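## Task

Take the water bottle sitting behind the front row on the second shelf of the supply shelving (counting the bottom shelf as the first) and put it in the cart's top tray, standing upright. Everything else on that shelf must still be on it, upright and not on top of one another. Release it and back the robot away at the end. Anything falling over or ending up tilted means failure, and an arrangement that holds only because the robot is still touching it does not count.

## Robot and tools

Robot: a Hello Robot Stretch 3 with one arm. It has a two-wheel base (0.33 m long, 0.34 m wide) that cannot move sideways, a lift on a mast, and a telescoping arm that reaches out to the robot's right side. To bring the gripper forward or back, drive the base. Turns pivot about the point midway between the drive wheels, 0.05 m behind the front edge. With the arm retracted and the wrist folded, a turn sweeps a 0.28 m radius. An unfolded, level gripper reaches past that. Objects may occasionally get a brief nudge from outside.

Frames: in the base frame the origin is on the floor between the wheels, x points forward, y left and z up. hand_pose is reported in this frame, at the point where closed fingertips meet. The odometry frame is the base frame as it was at the start of the scene. Heading is positive to the left and runs from -3.142 to 3.142.

execute_actions takes {"actions": [...]}, and the actions run in order. Each action can hold "robot", "steps" (1 to 450 control steps at 30 per second, default 1) and "until". An action with only "steps" just waits. "robot" holds one command, a list of up to 8 commands run one after another (entries may be {"pause_s": s}, at most 15), or {"stop": true}, which brakes everything and clears the queue. A command can contain:
- "base": exactly one of translate_m (metres, a relative drive from where the base is when the command begins; positive is forward; |value| at most 1) or rotate_rad (radians, a relative turn on the spot; positive is counter-clockwise/left; |value| at most 3.2).
- "joints": absolute targets by name. lift_m is 0 to 1.1 (arm height). arm_m is 0 to 0.52 (extension). wrist_yaw_rad is -1.345 to 4.42 (0 points along the arm, positive swings toward the front, 3.0 is folded over the base). wrist_pitch_rad is -1.57 to 0.451 (0 is level, negative tips the fingertips down). wrist_roll_rad is -2.911 to 2.911. gripper_m is -0.089 to 0.179 (larger is wider; the real fingertip gap is about 0.007 smaller when nearly shut and 0.025 smaller when wide, and it is zero below 0.007). head_pan_rad is -3.953 to 1.73 (0 is forward, positive is left, -1.57 looks along the arm). head_tilt_rad is -1.53 to 0.419 (negative looks down). Joints left out keep their goals.
- "contact_limits": {"arm_m": effort %, 1 to 100}. The arm stops when its effort reaches this value. Lower is gentler, and a very low value stops it at once.
Motions keep running between calls. A new command takes over at once and throws away the rest of any older queue. A queued command starts only after the previous one ended "done" ("off_target" also counts for the base and gripper). Any other ending drops the remaining commands. If any number is out of range, the whole call is rejected.

"until" ends an action early. {"robot": {"status": "ended"}} waits until nothing is moving and no queue is running. You can also compare fields, for example {"lift_m": [">", 0.3]} or {"base_status": ["!=", "moving"]}, using =, !=, <, <=, > or >=. Use {"any": {"status": "ended"}} to stop at the first motion that finishes.

Results: each one gives the state at the end of the call plus one image each from head_camera, nav_camera and wrist_camera. An empty actions list just looks. The line base_status shows progress and goal in brackets. joint_goals, joint_status and measured_speeds are self-explanatory. refusals and queue_left are counts. Status words: moving; done (within tolerance); off_target (came to rest short and may still be pushing); contact_stop (the arm or lift pushed into something and has gone slack); time_out; stopped; torque_fault (a wrist servo shut off for 10 s and is limp). A "robot.on_its_own" line reports goals changed by the robot itself, slack or switched-off joints, efforts outside their rest range (which suggests pushing or a load), and base_tilt lean of 3 degrees or more. motor_effort is a signed percentage with the peak in brackets, and it is noisy and biased. lidar_m lists 12 sectors of 30 degrees, counter-clockwise starting from straight ahead, in a plane 0.17 m above the floor; it misses glass. wrist_depth_mm (45 to 1000) and head_depth_mm (280 to 4000; the head image is sideways) are 7x7 grids of median depths. Lines beginning "refused:", "dropped:" or "replaced:" explain rejected goals, aborted queues or earlier endings.

zoom_image: {"camera": one of head_camera, nav_camera, wrist_camera, "region": [x0, y0, x1, y1]}, in pixels from the top left, at most 504x504. It gives a sharper crop of that camera's latest image.

finished_scene: {"scene": n} ends the current scene and cannot be undone. The result reports success and gives the next task. Before calling it, wait until every motion has ended, since anything still moving is braked and may stop short.

Cautions:
- The base runs fast only when lift_m is below 0.30, arm_m below 0.03 and wrist_yaw_rad above 2.54.
- Fold or unfold the wrist only with lift_m between 0.32 and 0.95, wrist_pitch_rad at -0.4 and roll near 0. Once folded, the lift may go down to 0.25. When yaw is below -0.4, keep pitch at -0.5 or lower.
- To grip, send gripper_m below the object's width. To release, open at least 0.02 beyond the value at which the fingers made contact. Neither the reading nor "done" shows whether something is held. Squeezing too hard lets the stall guard weaken the grip.
- Avoid tipping. Do not push on anything rigid with the gripper higher than about 0.45 m, and do not push again after a contact_stop. Do not drive while holding or hooked on something fixed. If the base snags, reverse the last move in small steps. If base_tilt shows a lean, free the gripper, and if it persists, lower lift_m to about 0.2.
- Avoid drops, slams, hard pushes and knocking things over. Lower objects gently before letting go, then move the arm clear.

Each tool is called after "Call:" as name(argument=value, ...) on one line, values as JSON.

## Session

Call:
execute_actions(actions=[])

Scene clock: 0.00 s.
robot.base_odometry: x=+0.000 y=+0.000 heading=+0.000 (m, m, rad; robot's odometry frame)
robot.turned_by_wheels: +0.000 (rad since the last result)
robot.turned_by_imu: +0.000 (rad since the last result)
robot.base_tilt: forward=+0.6 right=-0.4 (deg)
robot.lidar_m: 1.51 1.72 1.92 1.77 2.29 1.94 1.51 1.80 1.95 2.18 2.21 1.61
robot.head_depth_mm: 1940 2030 2002 2009 2005 2009 2003 / 1946 2010 1976 1990 1970 1850 1793 / 1916 1973 1948 1963 1935 1846 1782 / 1883 1925 1900 1919 1909 1819 1800 / 1874 1891 1881 1906 1874 1876 1887 / 1839 1853 1854 1872 1867 1855 1865 / 1833 1846 1822 1826 1816 1822 1822
robot.base_status: not_commanded
robot.joint_positions: lift_m=+0.536 arm_m=-0.001 wrist_yaw_rad=+3.006 wrist_pitch_rad=-0.528 wrist_roll_rad=-0.003 gripper_m=+0.037 head_pan_rad=-0.011 head_tilt_rad=-0.005
robot.joint_goals: lift_m=+0.536 arm_m=-0.001 wrist_yaw_rad=+3.006 wrist_pitch_rad=-0.528 wrist_roll_rad=-0.003 gripper_m=+0.037 head_pan_rad=-0.011 head_tilt_rad=-0.005
robot.joint_status: lift_m=not_commanded arm_m=not_commanded wrist_yaw_rad=not_commanded wrist_pitch_rad=not_commanded wrist_roll_rad=not_commanded gripper_m=not_commanded head_pan_rad=not_commanded head_tilt_rad=not_commanded
robot.measured_speeds: translate_m=+0.000 rotate_rad=+0.000 lift_m=+0.000 arm_m=+0.000 wrist_yaw_rad=+0.000 wrist_pitch_rad=+0.000 wrist_roll_rad=+0.000 head_pan_rad=+0.000 head_tilt_rad=+0.000
robot: refusals=0 queue=idle queue_left=0
robot.motor_effort: left_wheel=+0 right_wheel=+0 lift_m=+41 arm_m=+0 wrist_yaw_rad=+0 wrist_pitch_rad=+6 wrist_roll_rad=+0 gripper_m=+0 head_pan_rad=+2 head_tilt_rad=+2 (%)
robot.hand_pose: x=+0.0071 y=+0.0629 z=+0.5246 quat_wxyz=(+0.230, +0.692, +0.138, +0.670) (m; robot's base frame)
robot.wrist_depth_mm: - - - - - - - / - - - - - - - / - - - - - - - / - - - - - - - / 907 909 - 883 915 895 901 / 772 755 - 765 - 756 774 / 676 652 - 663 655 665 675
pictures: head_camera (sideways: a quarter turn clockwise sets it upright), nav_camera (sideways: a quarter turn counterclockwise sets it upright), wrist_camera
Images, in order (width x height): head_camera 896x504, nav_camera 672x504, wrist_camera 644x364.

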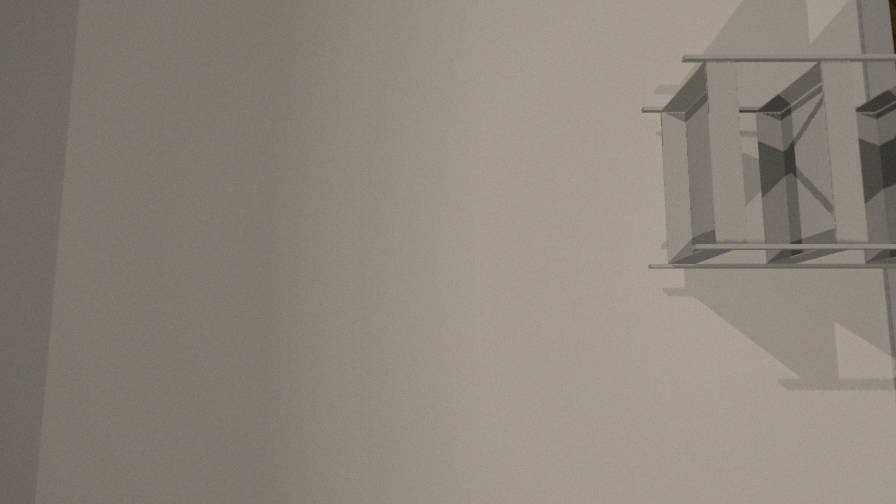

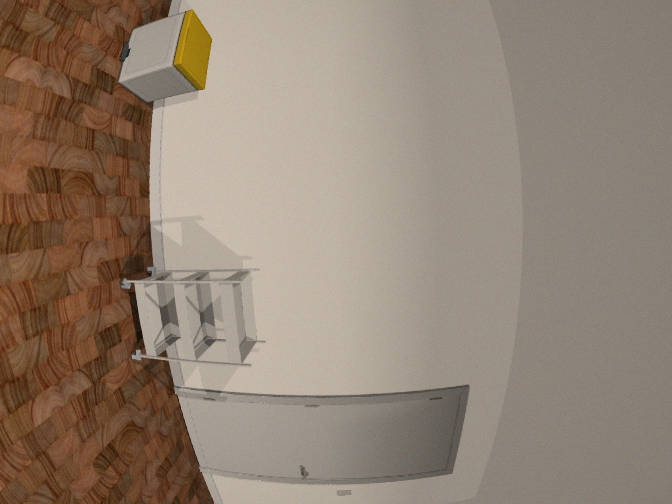

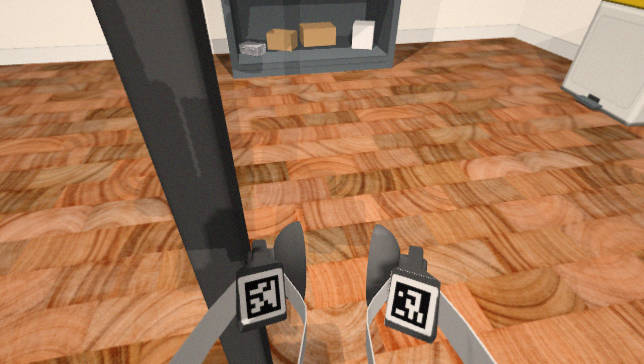

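Call:
execute_actions(actions=[{"robot":{"joints":{"head_pan_rad":1.45,"head_tilt_rad":-0.4,"lift_m":0.28,"wrist_pitch_rad":-0.4}},"steps":450,"until":{"robot":{"status":"ended"}}}])

Scene clock: 3.20 s.
robot.base_odometry: x=+0.000 y=+0.000 heading=+0.000 (m, m, rad; robot's odometry frame)
robot.turned_by_wheels: +0.000 (rad since the last result)
robot.turned_by_imu: +0.001 (rad since the last result)
robot.base_tilt: forward=+0.7 right=-0.3 (deg)
robot.lidar_m: 1.51 1.73 1.93 1.78 2.29 1.94 1.51 1.80 1.95 2.18 2.22 1.61
robot.head_depth_mm: 2194 2331 2519 2752 2361 1786 1452 / 2119 2263 2473 2647 2376 1791 1453 / 1750 1898 2007 2186 2221 1767 1440 / 1934 2116 2281 2113 2204 1764 1432 / 1898 2084 2218 2296 2201 1766 1433 / 1866 2012 2152 1929 2183 1774 1441 / 1825 1987 1960 1999 2141 1782 1436
robot.base_status: not_commanded
robot.joint_positions: lift_m=+0.281 arm_m=-0.001 wrist_yaw_rad=+3.006 wrist_pitch_rad=-0.423 wrist_roll_rad=-0.003 gripper_m=+0.037 head_pan_rad=+1.443 head_tilt_rad=-0.395
robot.joint_goals: lift_m=+0.280 arm_m=-0.001 wrist_yaw_rad=+3.006 wrist_pitch_rad=-0.400 wrist_roll_rad=-0.003 gripper_m=+0.037 head_pan_rad=+1.450 head_tilt_rad=-0.400
robot.joint_status: lift_m=done arm_m=not_commanded wrist_yaw_rad=not_commanded wrist_pitch_rad=done wrist_roll_rad=not_commanded gripper_m=not_commanded head_pan_rad=done head_tilt_rad=done
robot.measured_speeds: translate_m=+0.000 rotate_rad=+0.000 lift_m=+0.000 arm_m=+0.000 wrist_yaw_rad=+0.000 wrist_pitch_rad=+0.000 wrist_roll_rad=+0.000 head_pan_rad=+0.000 head_tilt_rad=+0.000
robot: refusals=0 queue=done queue_left=0
robot.motor_effort: left_wheel=+0(0) right_wheel=+1(0) lift_m=+17(42) arm_m=+0(1) wrist_yaw_rad=+0(0) wrist_pitch_rad=+11(8) wrist_roll_rad=+0(0) gripper_m=+1(0) head_pan_rad=+4(48) head_tilt_rad=-2(22) (%)
robot.hand_pose: x=+0.0090 y=+0.0773 z=+0.2922 quat_wxyz=(+0.195, +0.698, +0.102, +0.681) (m; robot's base frame)
robot.wrist_depth_mm: - - - - - - - / - - - - - - - / - - - - - - - / 770 779 779 790 789 776 803 / 625 624 644 631 645 632 639 / 518 517 - 538 - 526 524 / 451 - - - 429 453 448
pictures: head_camera (sideways: a quarter turn clockwise sets it upright), nav_camera (sideways: a quarter turn counterclockwise sets it upright), wrist_camera
Images, in order (width x height): head_camera 896x504, nav_camera 672x504, wrist_camera 644x364.

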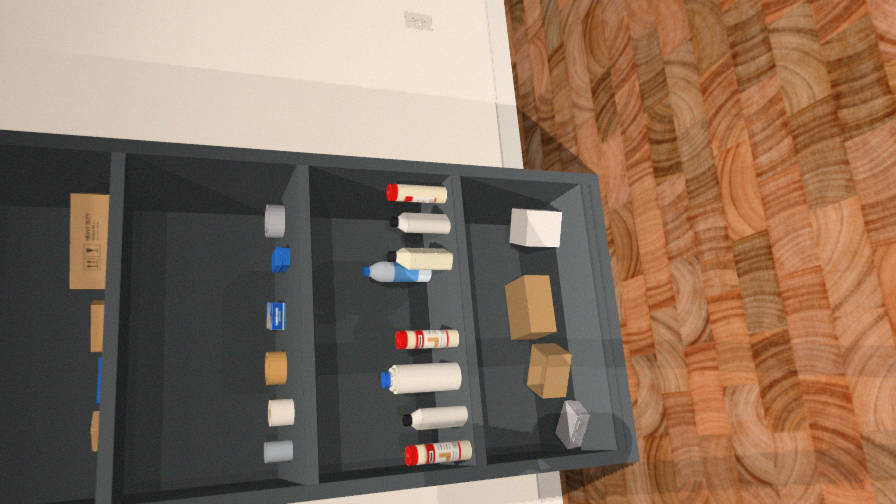

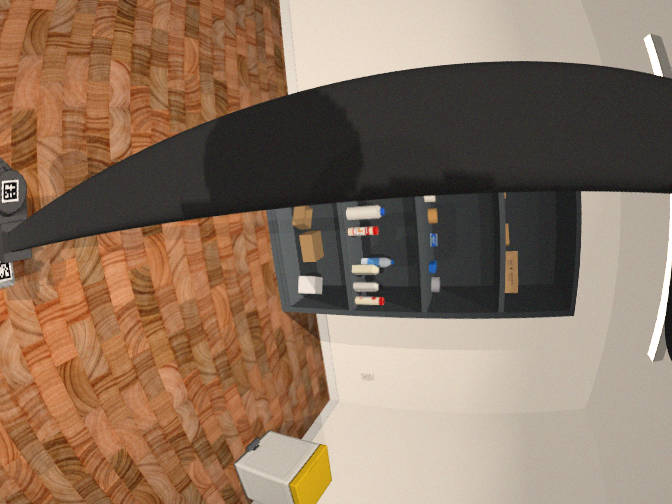

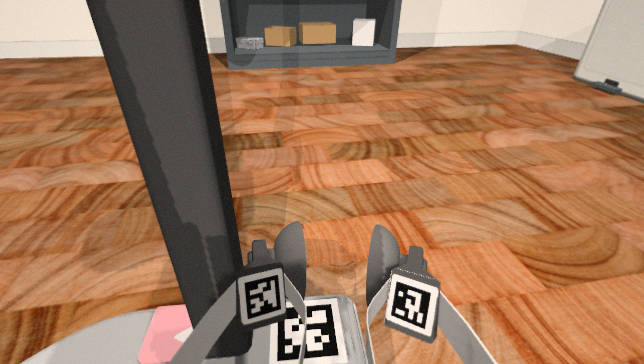

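Call:
execute_actions(actions=[{"robot":[{"base":{"rotate_rad":1.32}},{"base":{"translate_m":1.0}},{"base":{"translate_m":0.28}},{"base":{"rotate_rad":1.97},"joints":{"head_pan_rad":-1.57,"head_tilt_rad":-0.75}},{"joints":{"lift_m":0.7}},{"joints":{"wrist_yaw_rad":0,"gripper_m":0.11}},{"joints":{"wrist_pitch_rad":0}}],"steps":450,"until":{"robot":{"status":"ended"}}},{"steps":450,"until":{"robot":{"status":"ended"}}}])

Scene clock: 23.97 s.
robot.base_odometry: x=+0.318 y=+1.240 heading=-2.994 (m, m, rad; robot's odometry frame)
robot.turned_by_wheels: +3.290 (rad since the last result)
robot.turned_by_imu: +3.283 (rad since the last result)
robot.base_tilt: forward=+0.6 right=-0.4 (deg)
robot.lidar_m: 2.26 2.10 2.93 3.35 1.86 1.06 1.05 1.44 0.65 0.75 0.78 1.56
robot.head_depth_mm: 871 746 649 872 912 1313 1220 / 875 758 643 1134 920 1228 1228 / 880 705 637 1067 928 1276 1229 / 879 767 634 1088 952 1325 - / 881 759 629 1115 976 1273 1175 / 866 751 1142 1116 946 1268 1168 / 870 744 1140 861 933 1262 1156
robot.base_status: done (rotate_rad +1.9698 of +1.9700)
robot.joint_positions: lift_m=+0.699 arm_m=-0.001 wrist_yaw_rad=+0.002 wrist_pitch_rad=-0.027 wrist_roll_rad=-0.003 gripper_m=+0.110 head_pan_rad=-1.563 head_tilt_rad=-0.741
robot.joint_goals: lift_m=+0.700 arm_m=-0.001 wrist_yaw_rad=+0.000 wrist_pitch_rad=+0.000 wrist_roll_rad=-0.003 gripper_m=+0.110 head_pan_rad=-1.570 head_tilt_rad=-0.750
robot.joint_status: lift_m=done arm_m=not_commanded wrist_yaw_rad=done wrist_pitch_rad=done wrist_roll_rad=not_commanded gripper_m=done head_pan_rad=done head_tilt_rad=done
robot.measured_speeds: translate_m=+0.000 rotate_rad=+0.000 lift_m=+0.000 arm_m=+0.000 wrist_yaw_rad=+0.000 wrist_pitch_rad=+0.000 wrist_roll_rad=+0.000 head_pan_rad=+0.000 head_tilt_rad=+0.000
robot: refusals=0 queue=done queue_left=0
robot.motor_effort: left_wheel=-3(8) right_wheel=+3(9) lift_m=+58(56) arm_m=+0(0) wrist_yaw_rad=-1(1) wrist_pitch_rad=+13(11) wrist_roll_rad=+0(0) gripper_m=+0(93) head_pan_rad=-3(49) head_tilt_rad=-3(20) (%)
robot.hand_pose: x=-0.0210 y=-0.4000 z=+0.8071 quat_wxyz=(+0.708, +0.011, -0.706, -0.009) (m; robot's base frame)
robot.wrist_depth_mm: 333 323 319 314 307 301 295 / 577 628 592 561 540 516 368 / 619 823 792 791 771 589 383 / 622 831 818 798 782 584 376 / 635 450 825 826 803 585 376 / 466 428 726 677 548 386 369 / 450 456 512 518 418 408 365
pictures: head_camera (sideways: a quarter turn clockwise sets it upright), nav_camera (sideways: a quarter turn counterclockwise sets it upright), wrist_camera
Images, in order (width x height): head_camera 896x504, nav_camera 672x504, wrist_camera 644x364.

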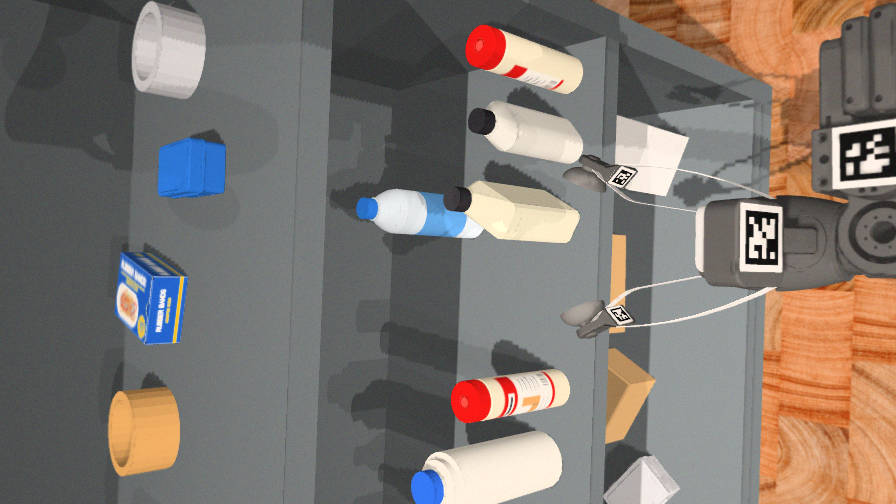

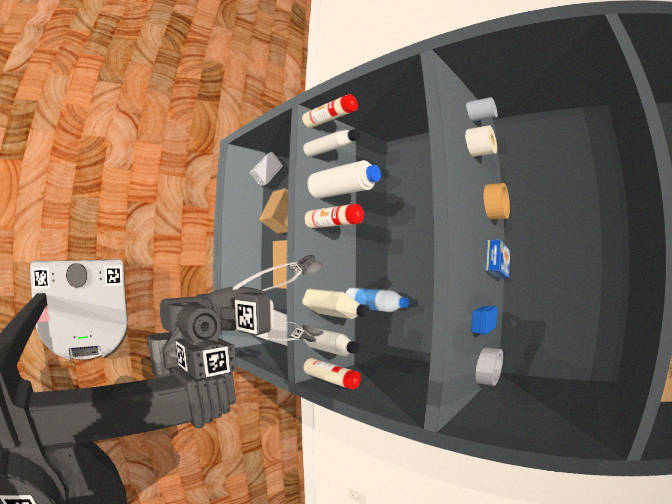

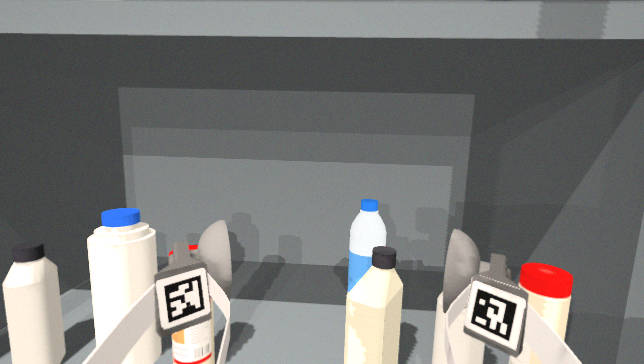

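Call:
execute_actions(actions=[{"robot":[{"base":{"translate_m":0.08},"joints":{"lift_m":0.745,"wrist_yaw_rad":-0.38,"wrist_pitch_rad":-0.25}},{"joints":{"arm_m":0.2}}],"steps":450,"until":{"robot":{"status":"ended"}}}])

Scene clock: 29.47 s.
robot.base_odometry: x=+0.239 y=+1.228 heading=-2.994 (m, m, rad; robot's odometry frame)
robot.turned_by_wheels: +0.000 (rad since the last result)
robot.turned_by_imu: +0.001 (rad since the last result)
robot.base_tilt: forward=+0.7 right=-0.3 (deg)
robot.lidar_m: 2.18 2.02 2.86 3.33 1.86 1.14 1.12 1.45 0.69 0.83 0.74 1.57
robot.head_depth_mm: 875 751 648 1099 922 1080 - / 880 714 643 1141 - - 1164 / 883 770 639 1009 - 1244 1188 / 882 758 635 1162 - 1253 1177 / 884 755 1147 1125 948 1262 1174 / 876 751 1146 1053 932 1259 1172 / 892 698 1144 1104 936 1254 1170
robot.base_status: done (translate_m +0.0800 of +0.0800)
robot.joint_positions: lift_m=+0.744 arm_m=+0.200 wrist_yaw_rad=-0.379 wrist_pitch_rad=-0.265 wrist_roll_rad=-0.003 gripper_m=+0.110 head_pan_rad=-1.563 head_tilt_rad=-0.741
robot.joint_goals: lift_m=+0.745 arm_m=+0.200 wrist_yaw_rad=-0.380 wrist_pitch_rad=-0.250 wrist_roll_rad=-0.003 gripper_m=+0.110 head_pan_rad=-1.570 head_tilt_rad=-0.750
robot.joint_status: lift_m=done arm_m=done wrist_yaw_rad=done wrist_pitch_rad=done wrist_roll_rad=not_commanded gripper_m=done head_pan_rad=done head_tilt_rad=done
robot.measured_speeds: translate_m=+0.000 rotate_rad=+0.000 lift_m=+0.000 arm_m=+0.000 wrist_yaw_rad=+0.000 wrist_pitch_rad=+0.000 wrist_roll_rad=+0.000 head_pan_rad=+0.000 head_tilt_rad=+0.000
robot: refusals=0 queue=done queue_left=0
robot.motor_effort: left_wheel=-3(5) right_wheel=+3(7) lift_m=+58(60) arm_m=+3(6) wrist_yaw_rad=+0(1) wrist_pitch_rad=+7(14) wrist_roll_rad=+0(0) gripper_m=+0(0) head_pan_rad=-3(4) head_tilt_rad=-3(2) (%)
robot.hand_pose: x=-0.1107 y=-0.5685 z=+0.7927 quat_wxyz=(+0.672, -0.040, -0.705, -0.224) (m; robot's base frame)
robot.wrist_depth_mm: 454 485 512 561 558 393 301 / 482 507 548 596 583 403 302 / 496 536 576 633 602 406 307 / 526 567 619 644 621 416 313 / 557 593 638 430 621 423 318 / 522 523 532 437 545 318 313 / 420 434 436 280 321 349 332
pictures: head_camera (sideways: a quarter turn clockwise sets it upright), nav_camera (sideways: a quarter turn counterclockwise sets it upright), wrist_camera
Images, in order (width x height): head_camera 896x504, nav_camera 672x504, wrist_camera 644x364.

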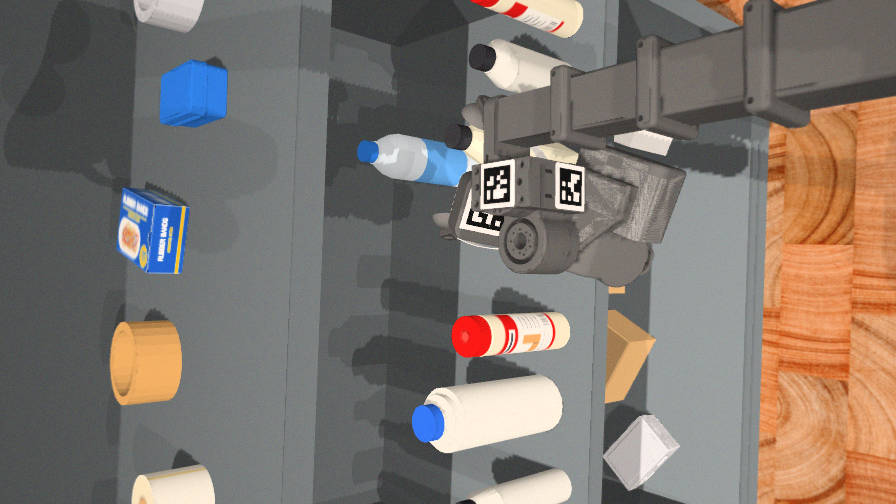

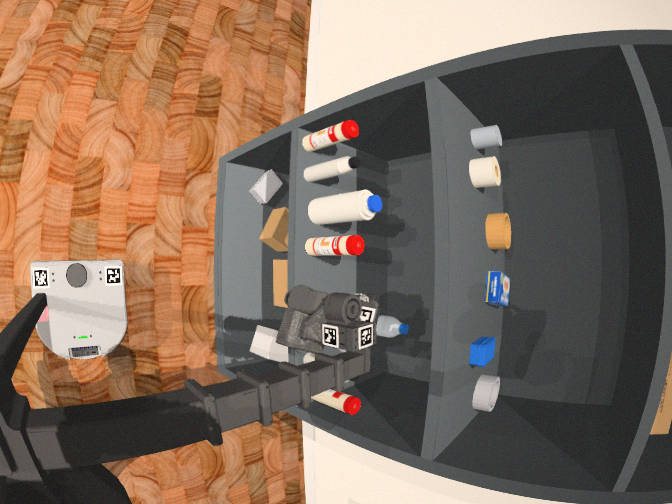

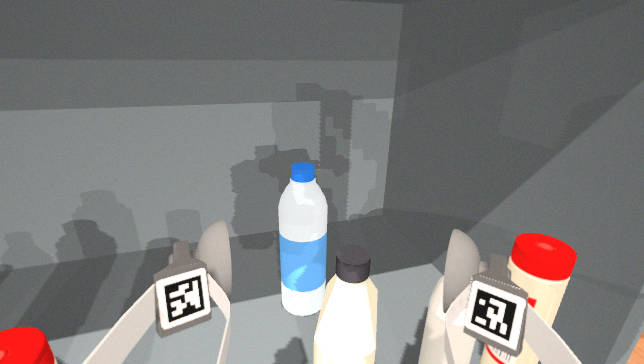

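Call:
execute_actions(actions=[{"robot":[{"base":{"translate_m":0.08},"joints":{"gripper_m":0.06}},{"joints":{"arm_m":0.28,"lift_m":0.7,"wrist_pitch_rad":-0.1}}],"steps":450,"until":{"robot":{"status":"ended"}}}])

Scene clock: 34.03 s.
robot.base_odometry: x=+0.160 y=+1.216 heading=-2.993 (m, m, rad; robot's odometry frame)
robot.turned_by_wheels: +0.000 (rad since the last result)
robot.turned_by_imu: +0.001 (rad since the last result)
robot.base_tilt: forward=+0.6 right=-0.3 (deg)
robot.lidar_m: 2.10 1.95 2.81 3.34 1.87 1.21 1.20 1.45 0.74 0.83 0.69 1.57
robot.head_depth_mm: 879 718 649 1139 929 1254 1206 / 883 778 644 989 915 - - / 883 762 638 1211 1384 1268 1177 / 890 762 636 1171 1369 1263 1178 / 870 757 1146 1059 938 1264 1181 / 887 696 1153 1083 952 1271 1171 / 888 704 1030 1070 926 1234 1167
robot.base_status: done (translate_m +0.0800 of +0.0800)
robot.joint_positions: lift_m=+0.701 arm_m=+0.280 wrist_yaw_rad=-0.379 wrist_pitch_rad=-0.126 wrist_roll_rad=-0.003 gripper_m=+0.060 head_pan_rad=-1.563 head_tilt_rad=-0.741
robot.joint_goals: lift_m=+0.700 arm_m=+0.280 wrist_yaw_rad=-0.380 wrist_pitch_rad=-0.100 wrist_roll_rad=-0.003 gripper_m=+0.060 head_pan_rad=-1.570 head_tilt_rad=-0.750
robot.joint_status: lift_m=done arm_m=done wrist_yaw_rad=done wrist_pitch_rad=done wrist_roll_rad=not_commanded gripper_m=done head_pan_rad=done head_tilt_rad=done
robot.measured_speeds: translate_m=+0.000 rotate_rad=+0.000 lift_m=+0.000 arm_m=+0.000 wrist_yaw_rad=+0.000 wrist_pitch_rad=+0.000 wrist_roll_rad=+0.000 head_pan_rad=+0.000 head_tilt_rad=+0.000
robot: refusals=0 queue=done queue_left=0
robot.motor_effort: left_wheel=-2(4) right_wheel=+3(6) lift_m=+17(57) arm_m=+3(3) wrist_yaw_rad=+0(0) wrist_pitch_rad=+12(11) wrist_roll_rad=+0(0) gripper_m=+0(93) head_pan_rad=-4(4) head_tilt_rad=-2(4) (%)
robot.hand_pose: x=-0.1145 y=-0.6580 z=+0.7832 quat_wxyz=(+0.686, -0.089, -0.700, -0.177) (m; robot's base frame)
robot.wrist_depth_mm: 397 424 457 484 459 448 369 / 413 441 475 513 559 500 377 / 427 458 494 537 603 511 380 / 437 475 514 564 621 509 386 / 458 493 526 581 642 514 392 / 477 514 534 558 356 497 391 / 453 452 438 459 377 257 382
pictures: head_camera (sideways: a quarter turn clockwise sets it upright), nav_camera (sideways: a quarter turn counterclockwise sets it upright), wrist_camera
Images, in order (width x height): head_camera 896x504, nav_camera 672x504, wrist_camera 644x364.

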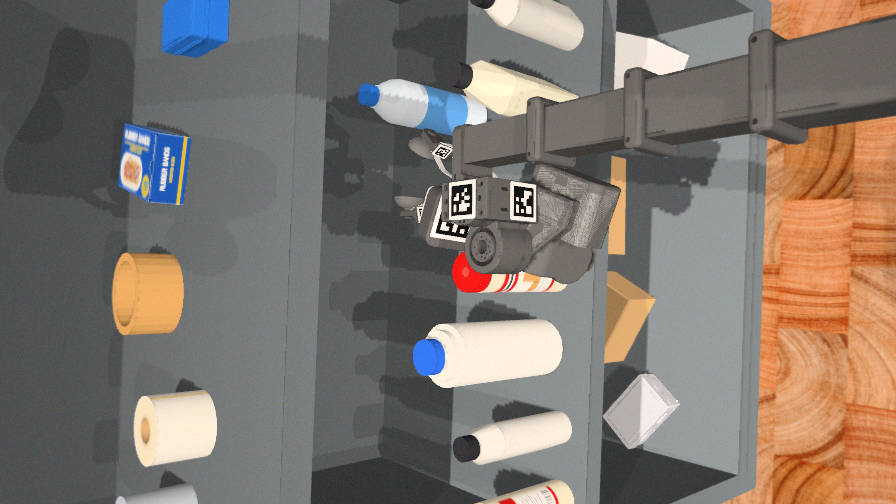

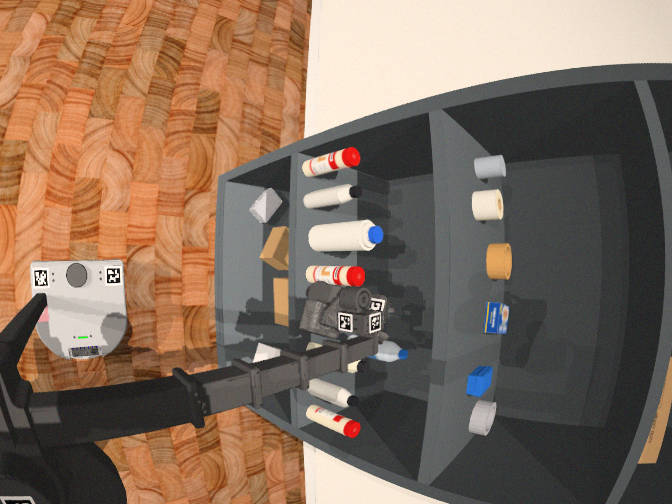

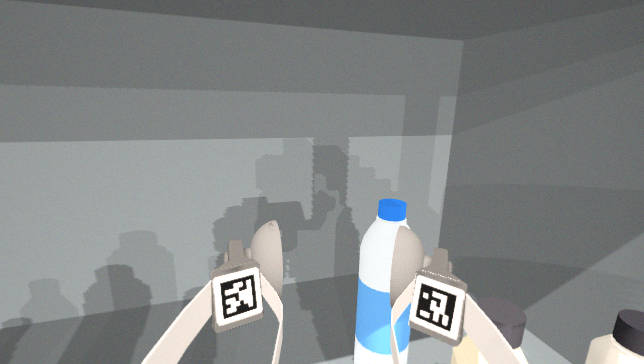

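Call:
execute_actions(actions=[{"robot":[{"joints":{"arm_m":0.34,"lift_m":0.71}},{"base":{"translate_m":-0.085}},{"joints":{"gripper_m":0.11}}],"steps":450,"until":{"robot":{"status":"ended"}}}])

Scene clock: 38.80 s.
robot.base_odometry: x=+0.244 y=+1.229 heading=-2.993 (m, m, rad; robot's odometry frame)
robot.turned_by_wheels: +0.000 (rad since the last result)
robot.turned_by_imu: +0.001 (rad since the last result)
robot.base_tilt: forward=+0.7 right=-0.3 (deg)
robot.lidar_m: 2.18 2.03 2.88 3.34 1.86 1.13 1.12 1.45 0.69 0.83 0.74 1.57
robot.head_depth_mm: 877 752 650 1081 921 1156 1219 / 880 711 645 1147 - - 1163 / 882 770 639 - 931 1279 1182 / 874 756 634 1191 953 1273 1179 / 884 759 1138 1118 923 1261 1166 / 873 750 1152 1051 936 1264 1173 / 888 699 1148 1077 933 1258 1169
robot.base_status: done (translate_m -0.0850 of -0.0850)
robot.joint_positions: lift_m=+0.709 arm_m=+0.340 wrist_yaw_rad=-0.379 wrist_pitch_rad=-0.126 wrist_roll_rad=-0.003 gripper_m=+0.110 head_pan_rad=-1.563 head_tilt_rad=-0.741
robot.joint_goals: lift_m=+0.710 arm_m=+0.340 wrist_yaw_rad=-0.380 wrist_pitch_rad=-0.100 wrist_roll_rad=-0.003 gripper_m=+0.110 head_pan_rad=-1.570 head_tilt_rad=-0.750
robot.joint_status: lift_m=done arm_m=done wrist_yaw_rad=done wrist_pitch_rad=done wrist_roll_rad=not_commanded gripper_m=done head_pan_rad=done head_tilt_rad=done
robot.measured_speeds: translate_m=+0.000 rotate_rad=+0.000 lift_m=+0.000 arm_m=+0.000 wrist_yaw_rad=+0.000 wrist_pitch_rad=+0.000 wrist_roll_rad=+0.000 head_pan_rad=+0.000 head_tilt_rad=+0.000
robot: refusals=0 queue=done queue_left=0
robot.motor_effort: left_wheel=-2(6) right_wheel=+3(5) lift_m=+58(59) arm_m=+3(7) wrist_yaw_rad=+0(1) wrist_pitch_rad=+12(12) wrist_roll_rad=+0(0) gripper_m=+0(94) head_pan_rad=-4(4) head_tilt_rad=-3(3) (%)
robot.hand_pose: x=-0.1145 y=-0.7180 z=+0.7920 quat_wxyz=(+0.686, -0.089, -0.700, -0.177) (m; robot's base frame)
robot.wrist_depth_mm: 350 371 398 434 421 361 305 / 361 386 421 452 483 402 303 / 370 398 432 474 511 399 308 / 389 414 449 491 531 408 308 / 400 429 473 511 558 410 314 / 416 439 493 281 576 382 313 / 426 448 467 276 483 446 318
pictures: head_camera (sideways: a quarter turn clockwise sets it upright), nav_camera (sideways: a quarter turn counterclockwise sets it upright), wrist_camera
Images, in order (width x height): head_camera 896x504, nav_camera 672x504, wrist_camera 644x364.

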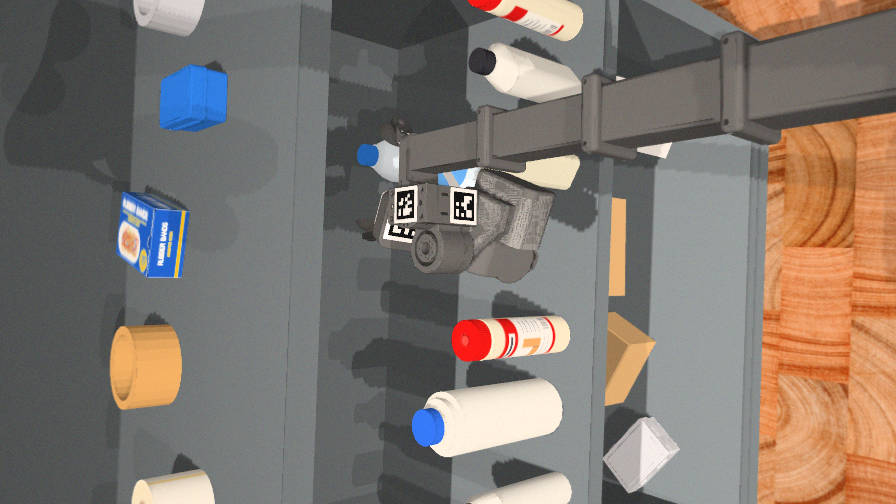

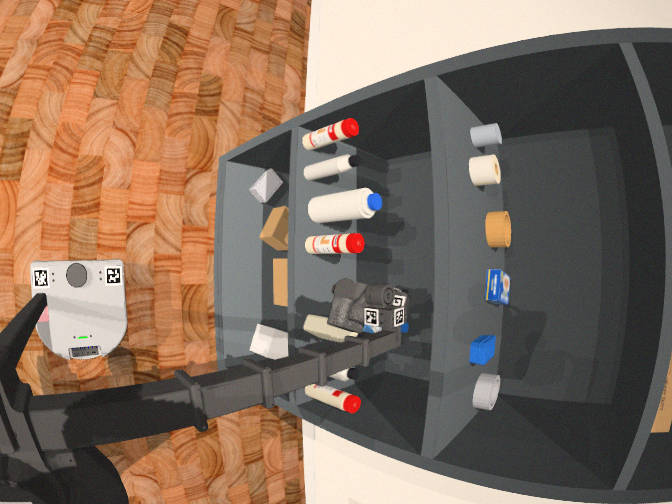

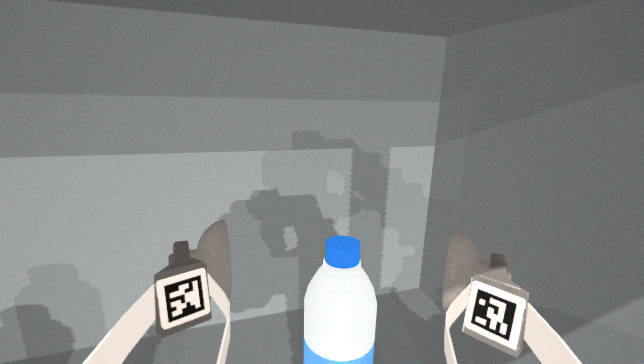

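Call:
execute_actions(actions=[{"robot":[{"base":{"translate_m":-0.045},"joints":{"arm_m":0.44,"lift_m":0.70}},{"joints":{"wrist_pitch_rad":-0.35}}],"steps":450,"until":{"robot":{"status":"ended"}}}])

Scene clock: 41.77 s.
robot.base_odometry: x=+0.288 y=+1.235 heading=-2.993 (m, m, rad; robot's odometry frame)
robot.turned_by_wheels: +0.000 (rad since the last result)
robot.turned_by_imu: +0.001 (rad since the last result)
robot.base_tilt: forward=+0.5 right=-0.3 (deg)
robot.lidar_m: 2.23 2.07 2.90 3.35 1.86 1.09 1.07 1.45 0.66 0.76 0.76 1.56
robot.head_depth_mm: 878 746 649 1017 918 1285 1224 / 880 740 646 1157 939 - 1165 / 875 733 614 899 923 1287 1183 / 880 754 617 1058 979 1267 1178 / 876 758 631 1120 970 1268 1171 / 870 746 1144 1114 920 1261 1166 / 888 748 1139 861 929 1256 1163
robot.base_status: done (translate_m -0.0450 of -0.0450)
robot.joint_positions: lift_m=+0.701 arm_m=+0.440 wrist_yaw_rad=-0.379 wrist_pitch_rad=-0.363 wrist_roll_rad=-0.003 gripper_m=+0.110 head_pan_rad=-1.563 head_tilt_rad=-0.741
robot.joint_goals: lift_m=+0.700 arm_m=+0.440 wrist_yaw_rad=-0.380 wrist_pitch_rad=-0.350 wrist_roll_rad=-0.003 gripper_m=+0.110 head_pan_rad=-1.570 head_tilt_rad=-0.750
robot.joint_status: lift_m=done arm_m=done wrist_yaw_rad=done wrist_pitch_rad=done wrist_roll_rad=not_commanded gripper_m=done head_pan_rad=done head_tilt_rad=done
robot.measured_speeds: translate_m=+0.000 rotate_rad=+0.000 lift_m=+0.000 arm_m=+0.000 wrist_yaw_rad=+0.000 wrist_pitch_rad=+0.000 wrist_roll_rad=+0.000 head_pan_rad=+0.000 head_tilt_rad=+0.000
robot: refusals=0 queue=done queue_left=0
robot.motor_effort: left_wheel=-2(6) right_wheel=+3(6) lift_m=+17(58) arm_m=+3(5) wrist_yaw_rad=+0(0) wrist_pitch_rad=+5(15) wrist_roll_rad=+0(0) gripper_m=+0(0) head_pan_rad=-3(4) head_tilt_rad=-2(3) (%)
robot.hand_pose: x=-0.1071 y=-0.7992 z=+0.7258 quat_wxyz=(+0.660, -0.005, -0.706, -0.257) (m; robot's base frame)
robot.wrist_depth_mm: 268 284 305 333 356 345 262 / 284 302 326 353 390 352 270 / 301 321 346 382 422 359 271 / 318 346 378 401 454 369 277 / 340 373 407 168 479 377 285 / 370 382 402 166 391 357 291 / 340 341 339 179 332 324 296
pictures: head_camera (sideways: a quarter turn clockwise sets it upright), nav_camera (sideways: a quarter turn counterclockwise sets it upright), wrist_camera
Images, in order (width x height): head_camera 896x504, nav_camera 672x504, wrist_camera 644x364.

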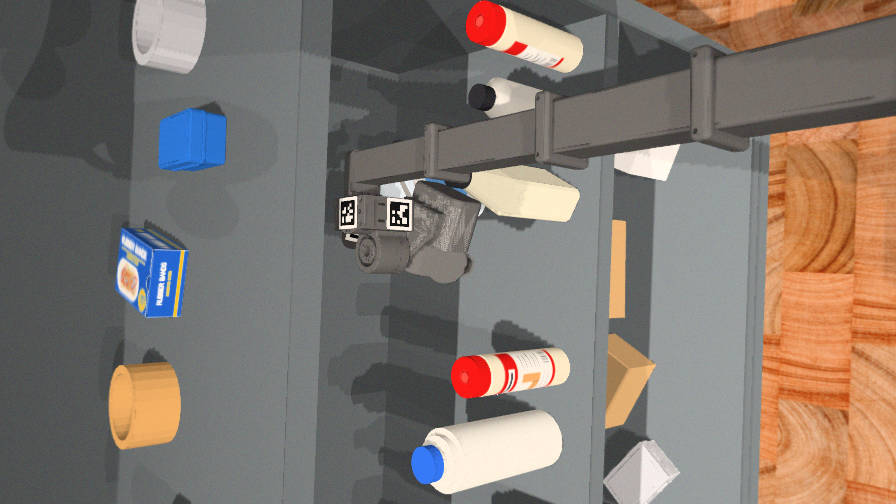

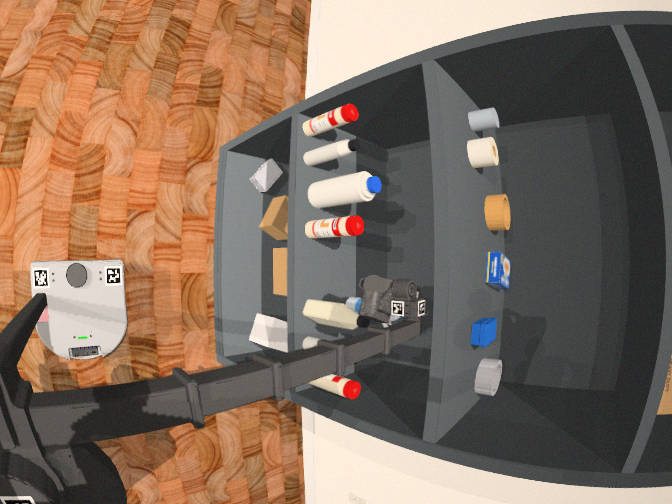

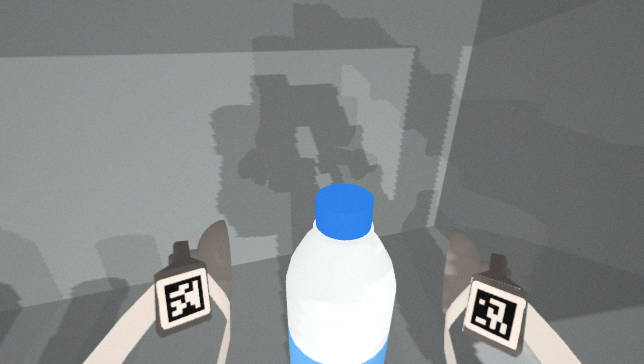

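Call:
execute_actions(actions=[{"robot":[{"base":{"translate_m":-0.018},"joints":{"arm_m":0.49,"lift_m":0.68,"wrist_pitch_rad":-0.45}},{"joints":{"gripper_m":0.0}},{"joints":{"lift_m":0.715}}],"steps":450,"until":{"robot":{"status":"ended"}}}])

Scene clock: 45.80 s.
robot.base_odometry: x=+0.306 y=+1.238 heading=-2.993 (m, m, rad; robot's odometry frame)
robot.turned_by_wheels: +0.000 (rad since the last result)
robot.turned_by_imu: +0.001 (rad since the last result)
robot.base_tilt: forward=+0.6 right=-0.3 (deg)
robot.lidar_m: 2.25 2.09 2.92 3.35 1.87 1.07 1.05 1.44 0.66 0.75 0.78 1.56
robot.head_depth_mm: 874 746 650 908 895 1325 1213 / 879 761 644 1155 - - 1156 / 878 708 614 862 923 1273 1181 / 875 757 616 1064 950 1274 1181 / 880 755 630 1113 975 1274 1173 / 867 750 1139 1108 926 1257 1176 / 880 742 1147 861 929 1256 1168
robot.base_status: done (translate_m -0.0180 of -0.0180)
robot.joint_positions: lift_m=+0.714 arm_m=+0.490 wrist_yaw_rad=-0.381 wrist_pitch_rad=-0.502 wrist_roll_rad=-0.003 gripper_m=+0.005 head_pan_rad=-1.563 head_tilt_rad=-0.741
robot.joint_goals: lift_m=+0.715 arm_m=+0.490 wrist_yaw_rad=-0.380 wrist_pitch_rad=-0.450 wrist_roll_rad=-0.003 gripper_m=+0.003 head_pan_rad=-1.570 head_tilt_rad=-0.750
robot.joint_status: lift_m=done arm_m=done wrist_yaw_rad=done wrist_pitch_rad=done wrist_roll_rad=not_commanded gripper_m=done head_pan_rad=done head_tilt_rad=done
robot.measured_speeds: translate_m=+0.000 rotate_rad=+0.000 lift_m=+0.000 arm_m=+0.000 wrist_yaw_rad=+0.000 wrist_pitch_rad=+0.000 wrist_roll_rad=+0.000 head_pan_rad=+0.000 head_tilt_rad=+0.000
robot: refusals=0 queue=done queue_left=0
robot.motor_effort: left_wheel=-3(6) right_wheel=+2(5) lift_m=+63(63) arm_m=+3(4) wrist_yaw_rad=+1(3) wrist_pitch_rad=+24(29) wrist_roll_rad=+0(0) gripper_m=-27(100) head_pan_rad=-3(4) head_tilt_rad=-3(4) (%)
robot.hand_pose: x=-0.1008 y=-0.8323 z=+0.7084 quat_wxyz=(+0.640, +0.044, -0.704, -0.303) (m; robot's base frame)
robot.wrist_depth_mm: 232 246 265 288 313 322 251 / 251 268 289 316 345 339 256 / 270 290 315 347 386 350 263 / 293 317 352 105 435 363 269 / 321 355 387 103 415 375 278 / 342 354 229 105 110 347 286 / 307 306 299 108 120 310 296
pictures: head_camera (sideways: a quarter turn clockwise sets it upright), nav_camera (sideways: a quarter turn counterclockwise sets it upright), wrist_camera
Images, in order (width x height): head_camera 896x504, nav_camera 672x504, wrist_camera 644x364.

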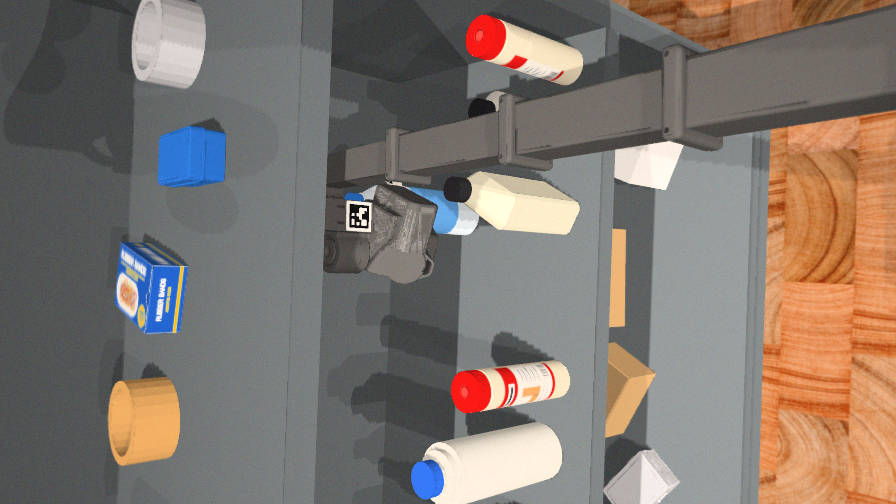

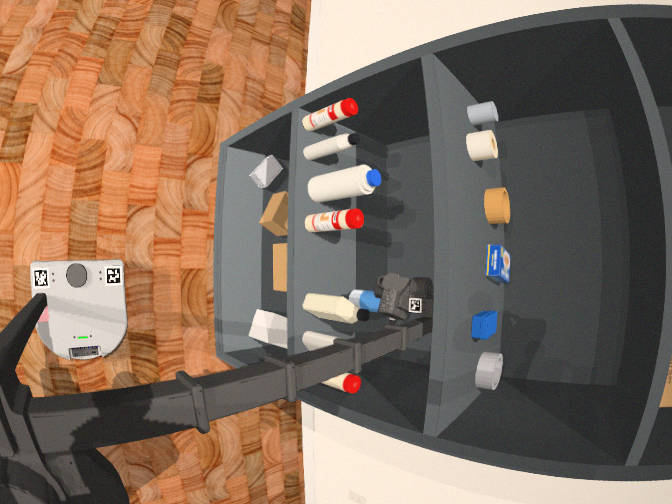

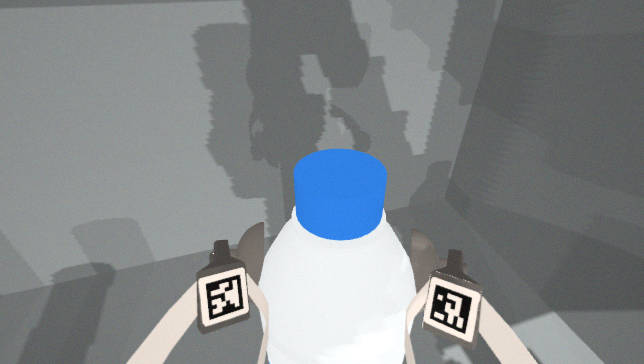

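Call:
execute_actions(actions=[{"robot":[{"base":{"translate_m":0.065},"joints":{"wrist_yaw_rad":0,"wrist_pitch_rad":-0.41}},{"joints":{"arm_m":0.36}}],"steps":450,"until":{"robot":{"status":"ended"}}}])

Scene clock: 47.57 s.
robot.base_odometry: x=+0.242 y=+1.229 heading=-2.993 (m, m, rad; robot's odometry frame)
robot.turned_by_wheels: +0.000 (rad since the last result)
robot.turned_by_imu: +0.000 (rad since the last result)
robot.base_tilt: forward=+0.7 right=-0.3 (deg)
robot.lidar_m: 2.18 2.03 2.86 3.34 1.86 1.13 1.12 1.45 0.69 0.77 0.74 1.57
robot.head_depth_mm: 878 750 649 1099 919 1131 1211 / 882 711 644 1157 - - 1156 / 879 768 616 1091 932 1274 1183 / 868 757 615 1068 980 1267 1177 / 878 758 888 1122 927 1268 1170 / 873 749 1141 1049 934 1263 1174 / 887 696 1151 1077 946 1261 1171
robot.base_status: done (translate_m +0.0650 of +0.0650)
robot.joint_positions: lift_m=+0.714 arm_m=+0.490 wrist_yaw_rad=+0.000 wrist_pitch_rad=-0.473 wrist_roll_rad=-0.003 gripper_m=+0.014 head_pan_rad=-1.563 head_tilt_rad=-0.741
robot.joint_goals: lift_m=+0.715 arm_m=+0.490 wrist_yaw_rad=+0.000 wrist_pitch_rad=-0.410 wrist_roll_rad=-0.003 gripper_m=+0.014 head_pan_rad=-1.570 head_tilt_rad=-0.750
robot.joint_status: lift_m=done arm_m=done wrist_yaw_rad=done wrist_pitch_rad=off_target wrist_roll_rad=not_commanded gripper_m=done head_pan_rad=done head_tilt_rad=done
robot.measured_speeds: translate_m=+0.000 rotate_rad=+0.000 lift_m=+0.000 arm_m=+0.000 wrist_yaw_rad=+0.000 wrist_pitch_rad=+0.000 wrist_roll_rad=+0.000 head_pan_rad=+0.000 head_tilt_rad=+0.000
robot: refusals=0 queue=dropped queue_left=0
robot.on_its_own: gripper_m is held at +0.014, not at your +0.000, by its stall guard, which is still easing
robot.motor_effort: left_wheel=-2(4) right_wheel=+3(7) lift_m=+63(63) arm_m=+2(3) wrist_yaw_rad=+0(4) wrist_pitch_rad=+30(32) wrist_roll_rad=+0(0) gripper_m=-2(27) head_pan_rad=-4(3) head_tilt_rad=-4(3) (%)
robot.hand_pose: x=-0.0216 y=-0.8518 z=+0.7146 quat_wxyz=(+0.689, +0.166, -0.686, -0.166) (m; robot's base frame)
robot.wrist_depth_mm: 283 281 275 269 263 259 255 / 310 305 299 294 288 281 277 / 348 340 330 320 315 307 303 / 384 378 371 105 346 345 333 / 419 415 404 103 372 377 372 / 365 366 234 105 110 365 369 / 316 316 307 108 120 320 317
pictures: head_camera (sideways: a quarter turn clockwise sets it upright), nav_camera (sideways: a quarter turn counterclockwise sets it upright), wrist_camera
dropped: robot: command 0 of its queue: wrist_pitch_rad: off_target
Images, in order (width x height): head_camera 896x504, nav_camera 672x504, wrist_camera 644x364.

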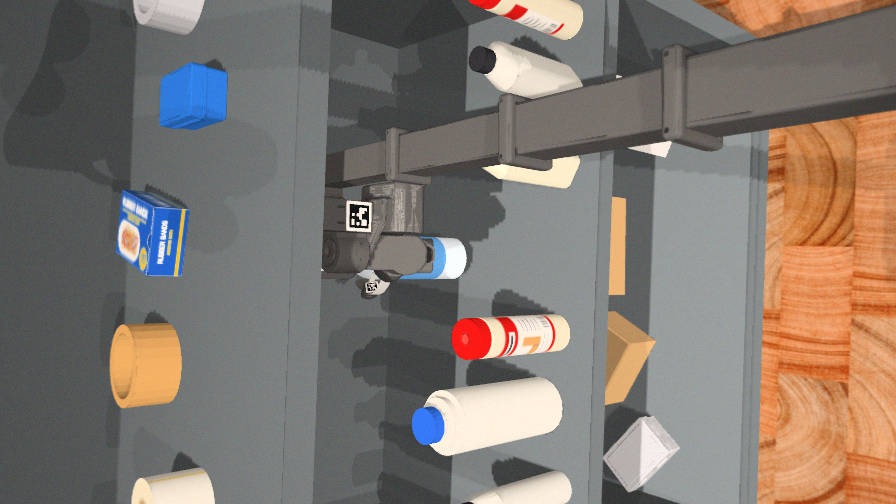

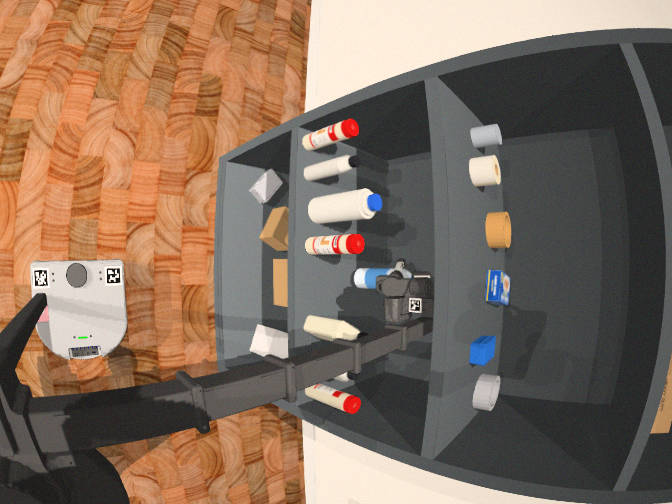

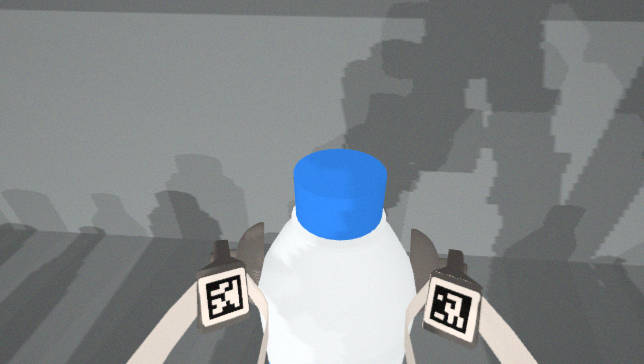

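Call:
execute_actions(actions=[{"robot":[{"joints":{"arm_m":0.0}},{"base":{"rotate_rad":-1.235}},{"base":{"translate_m":-1},"joints":{"lift_m":1.03}},{"base":{"translate_m":-0.72}},{"base":{"rotate_rad":-0.35}},{"joints":{"arm_m":0.15}}],"steps":450,"until":{"robot":{"status":"ended"}}},{"steps":450,"until":{"robot":{"status":"ended"}}},{"steps":450,"until":{"robot":{"status":"ended"}}}])

Scene clock: 78.63 s.
robot.base_odometry: x=+1.042 y=-0.294 heading=+1.705 (m, m, rad; robot's odometry frame)
robot.turned_by_wheels: -1.585 (rad since the last result)
robot.turned_by_imu: -1.578 (rad since the last result)
robot.base_tilt: forward=+0.6 right=-0.3 (deg)
robot.lidar_m: 2.18 2.44 2.58 2.54 2.61 1.83 1.78 1.27 0.52 0.50 0.52 1.36
robot.head_depth_mm: - 889 - 1128 814 1337 1191 / - - - 944 843 1052 1165 / 773 - - 913 836 1082 1187 / 786 - - 583 834 1077 1181 / 801 903 1012 928 831 1086 1179 / 797 905 1037 1125 820 1295 1172 / 801 899 1035 1212 1448 1344 1168
robot.base_status: done (rotate_rad -0.3498 of -0.3500)
robot.joint_positions: lift_m=+1.029 arm_m=+0.150 wrist_yaw_rad=+0.000 wrist_pitch_rad=-0.472 wrist_roll_rad=-0.003 gripper_m=+0.018 head_pan_rad=-1.563 head_tilt_rad=-0.741
robot.joint_goals: lift_m=+1.030 arm_m=+0.150 wrist_yaw_rad=+0.000 wrist_pitch_rad=-0.410 wrist_roll_rad=-0.003 gripper_m=+0.017 head_pan_rad=-1.570 head_tilt_rad=-0.750
robot.joint_status: lift_m=done arm_m=done wrist_yaw_rad=done wrist_pitch_rad=off_target wrist_roll_rad=not_commanded gripper_m=done head_pan_rad=done head_tilt_rad=done
robot.measured_speeds: translate_m=+0.000 rotate_rad=+0.000 lift_m=+0.000 arm_m=+0.000 wrist_yaw_rad=+0.000 wrist_pitch_rad=+0.000 wrist_roll_rad=+0.000 head_pan_rad=+0.000 head_tilt_rad=+0.000
robot: refusals=0 queue=done queue_left=0
robot.on_its_own: gripper_m is held at +0.017, not at your +0.000, by its stall guard, which is not easing now
robot.motor_effort: left_wheel=+2(5) right_wheel=-2(5) lift_m=+63(64) arm_m=+3(2) wrist_yaw_rad=+0(0) wrist_pitch_rad=+29(30) wrist_roll_rad=+0(0) gripper_m=-22(23) head_pan_rad=-4(4) head_tilt_rad=-3(3) (%)
robot.hand_pose: x=-0.0216 y=-0.5119 z=+1.0299 quat_wxyz=(+0.689, +0.166, -0.686, -0.166) (m; robot's base frame)
robot.wrist_depth_mm: 521 509 503 491 476 483 480 / 567 564 549 544 536 524 513 / 632 609 604 593 584 571 567 / 702 699 674 105 643 638 629 / 790 773 730 104 695 680 694 / 909 916 340 105 110 759 773 / - - 501 108 120 860 908
pictures: head_camera (sideways: a quarter turn clockwise sets it upright), nav_camera (sideways: a quarter turn counterclockwise sets it upright), wrist_camera
Images, in order (width x height): head_camera 896x504, nav_camera 672x504, wrist_camera 644x364.

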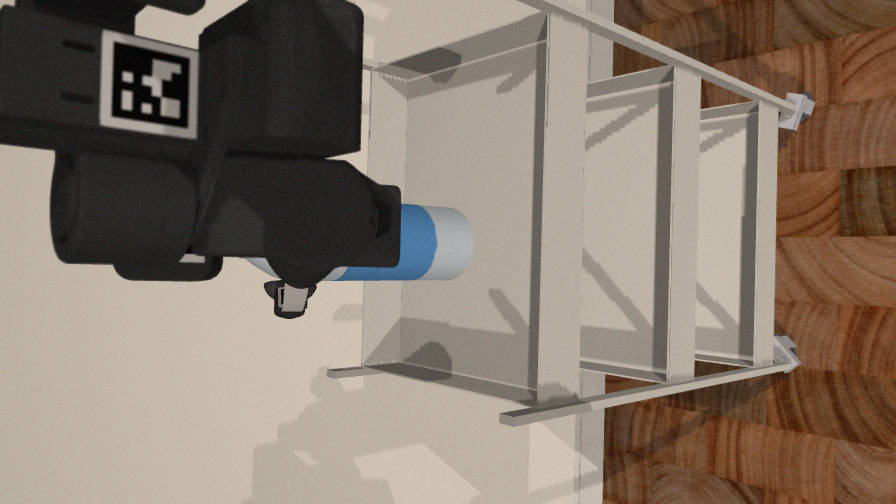

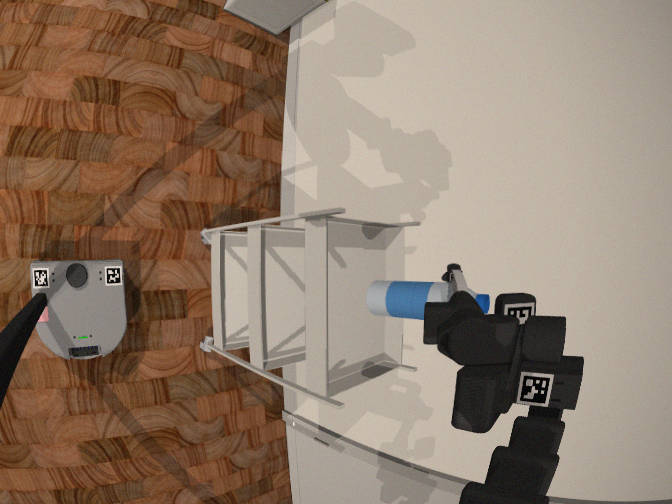

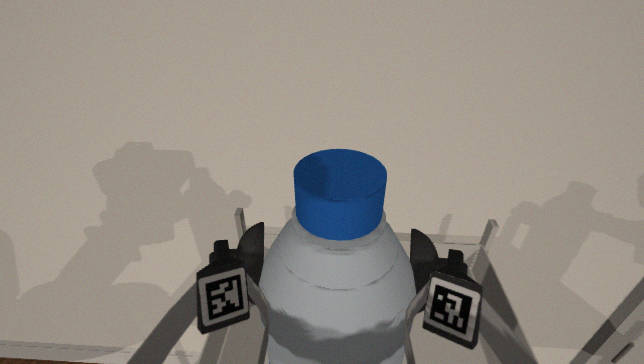

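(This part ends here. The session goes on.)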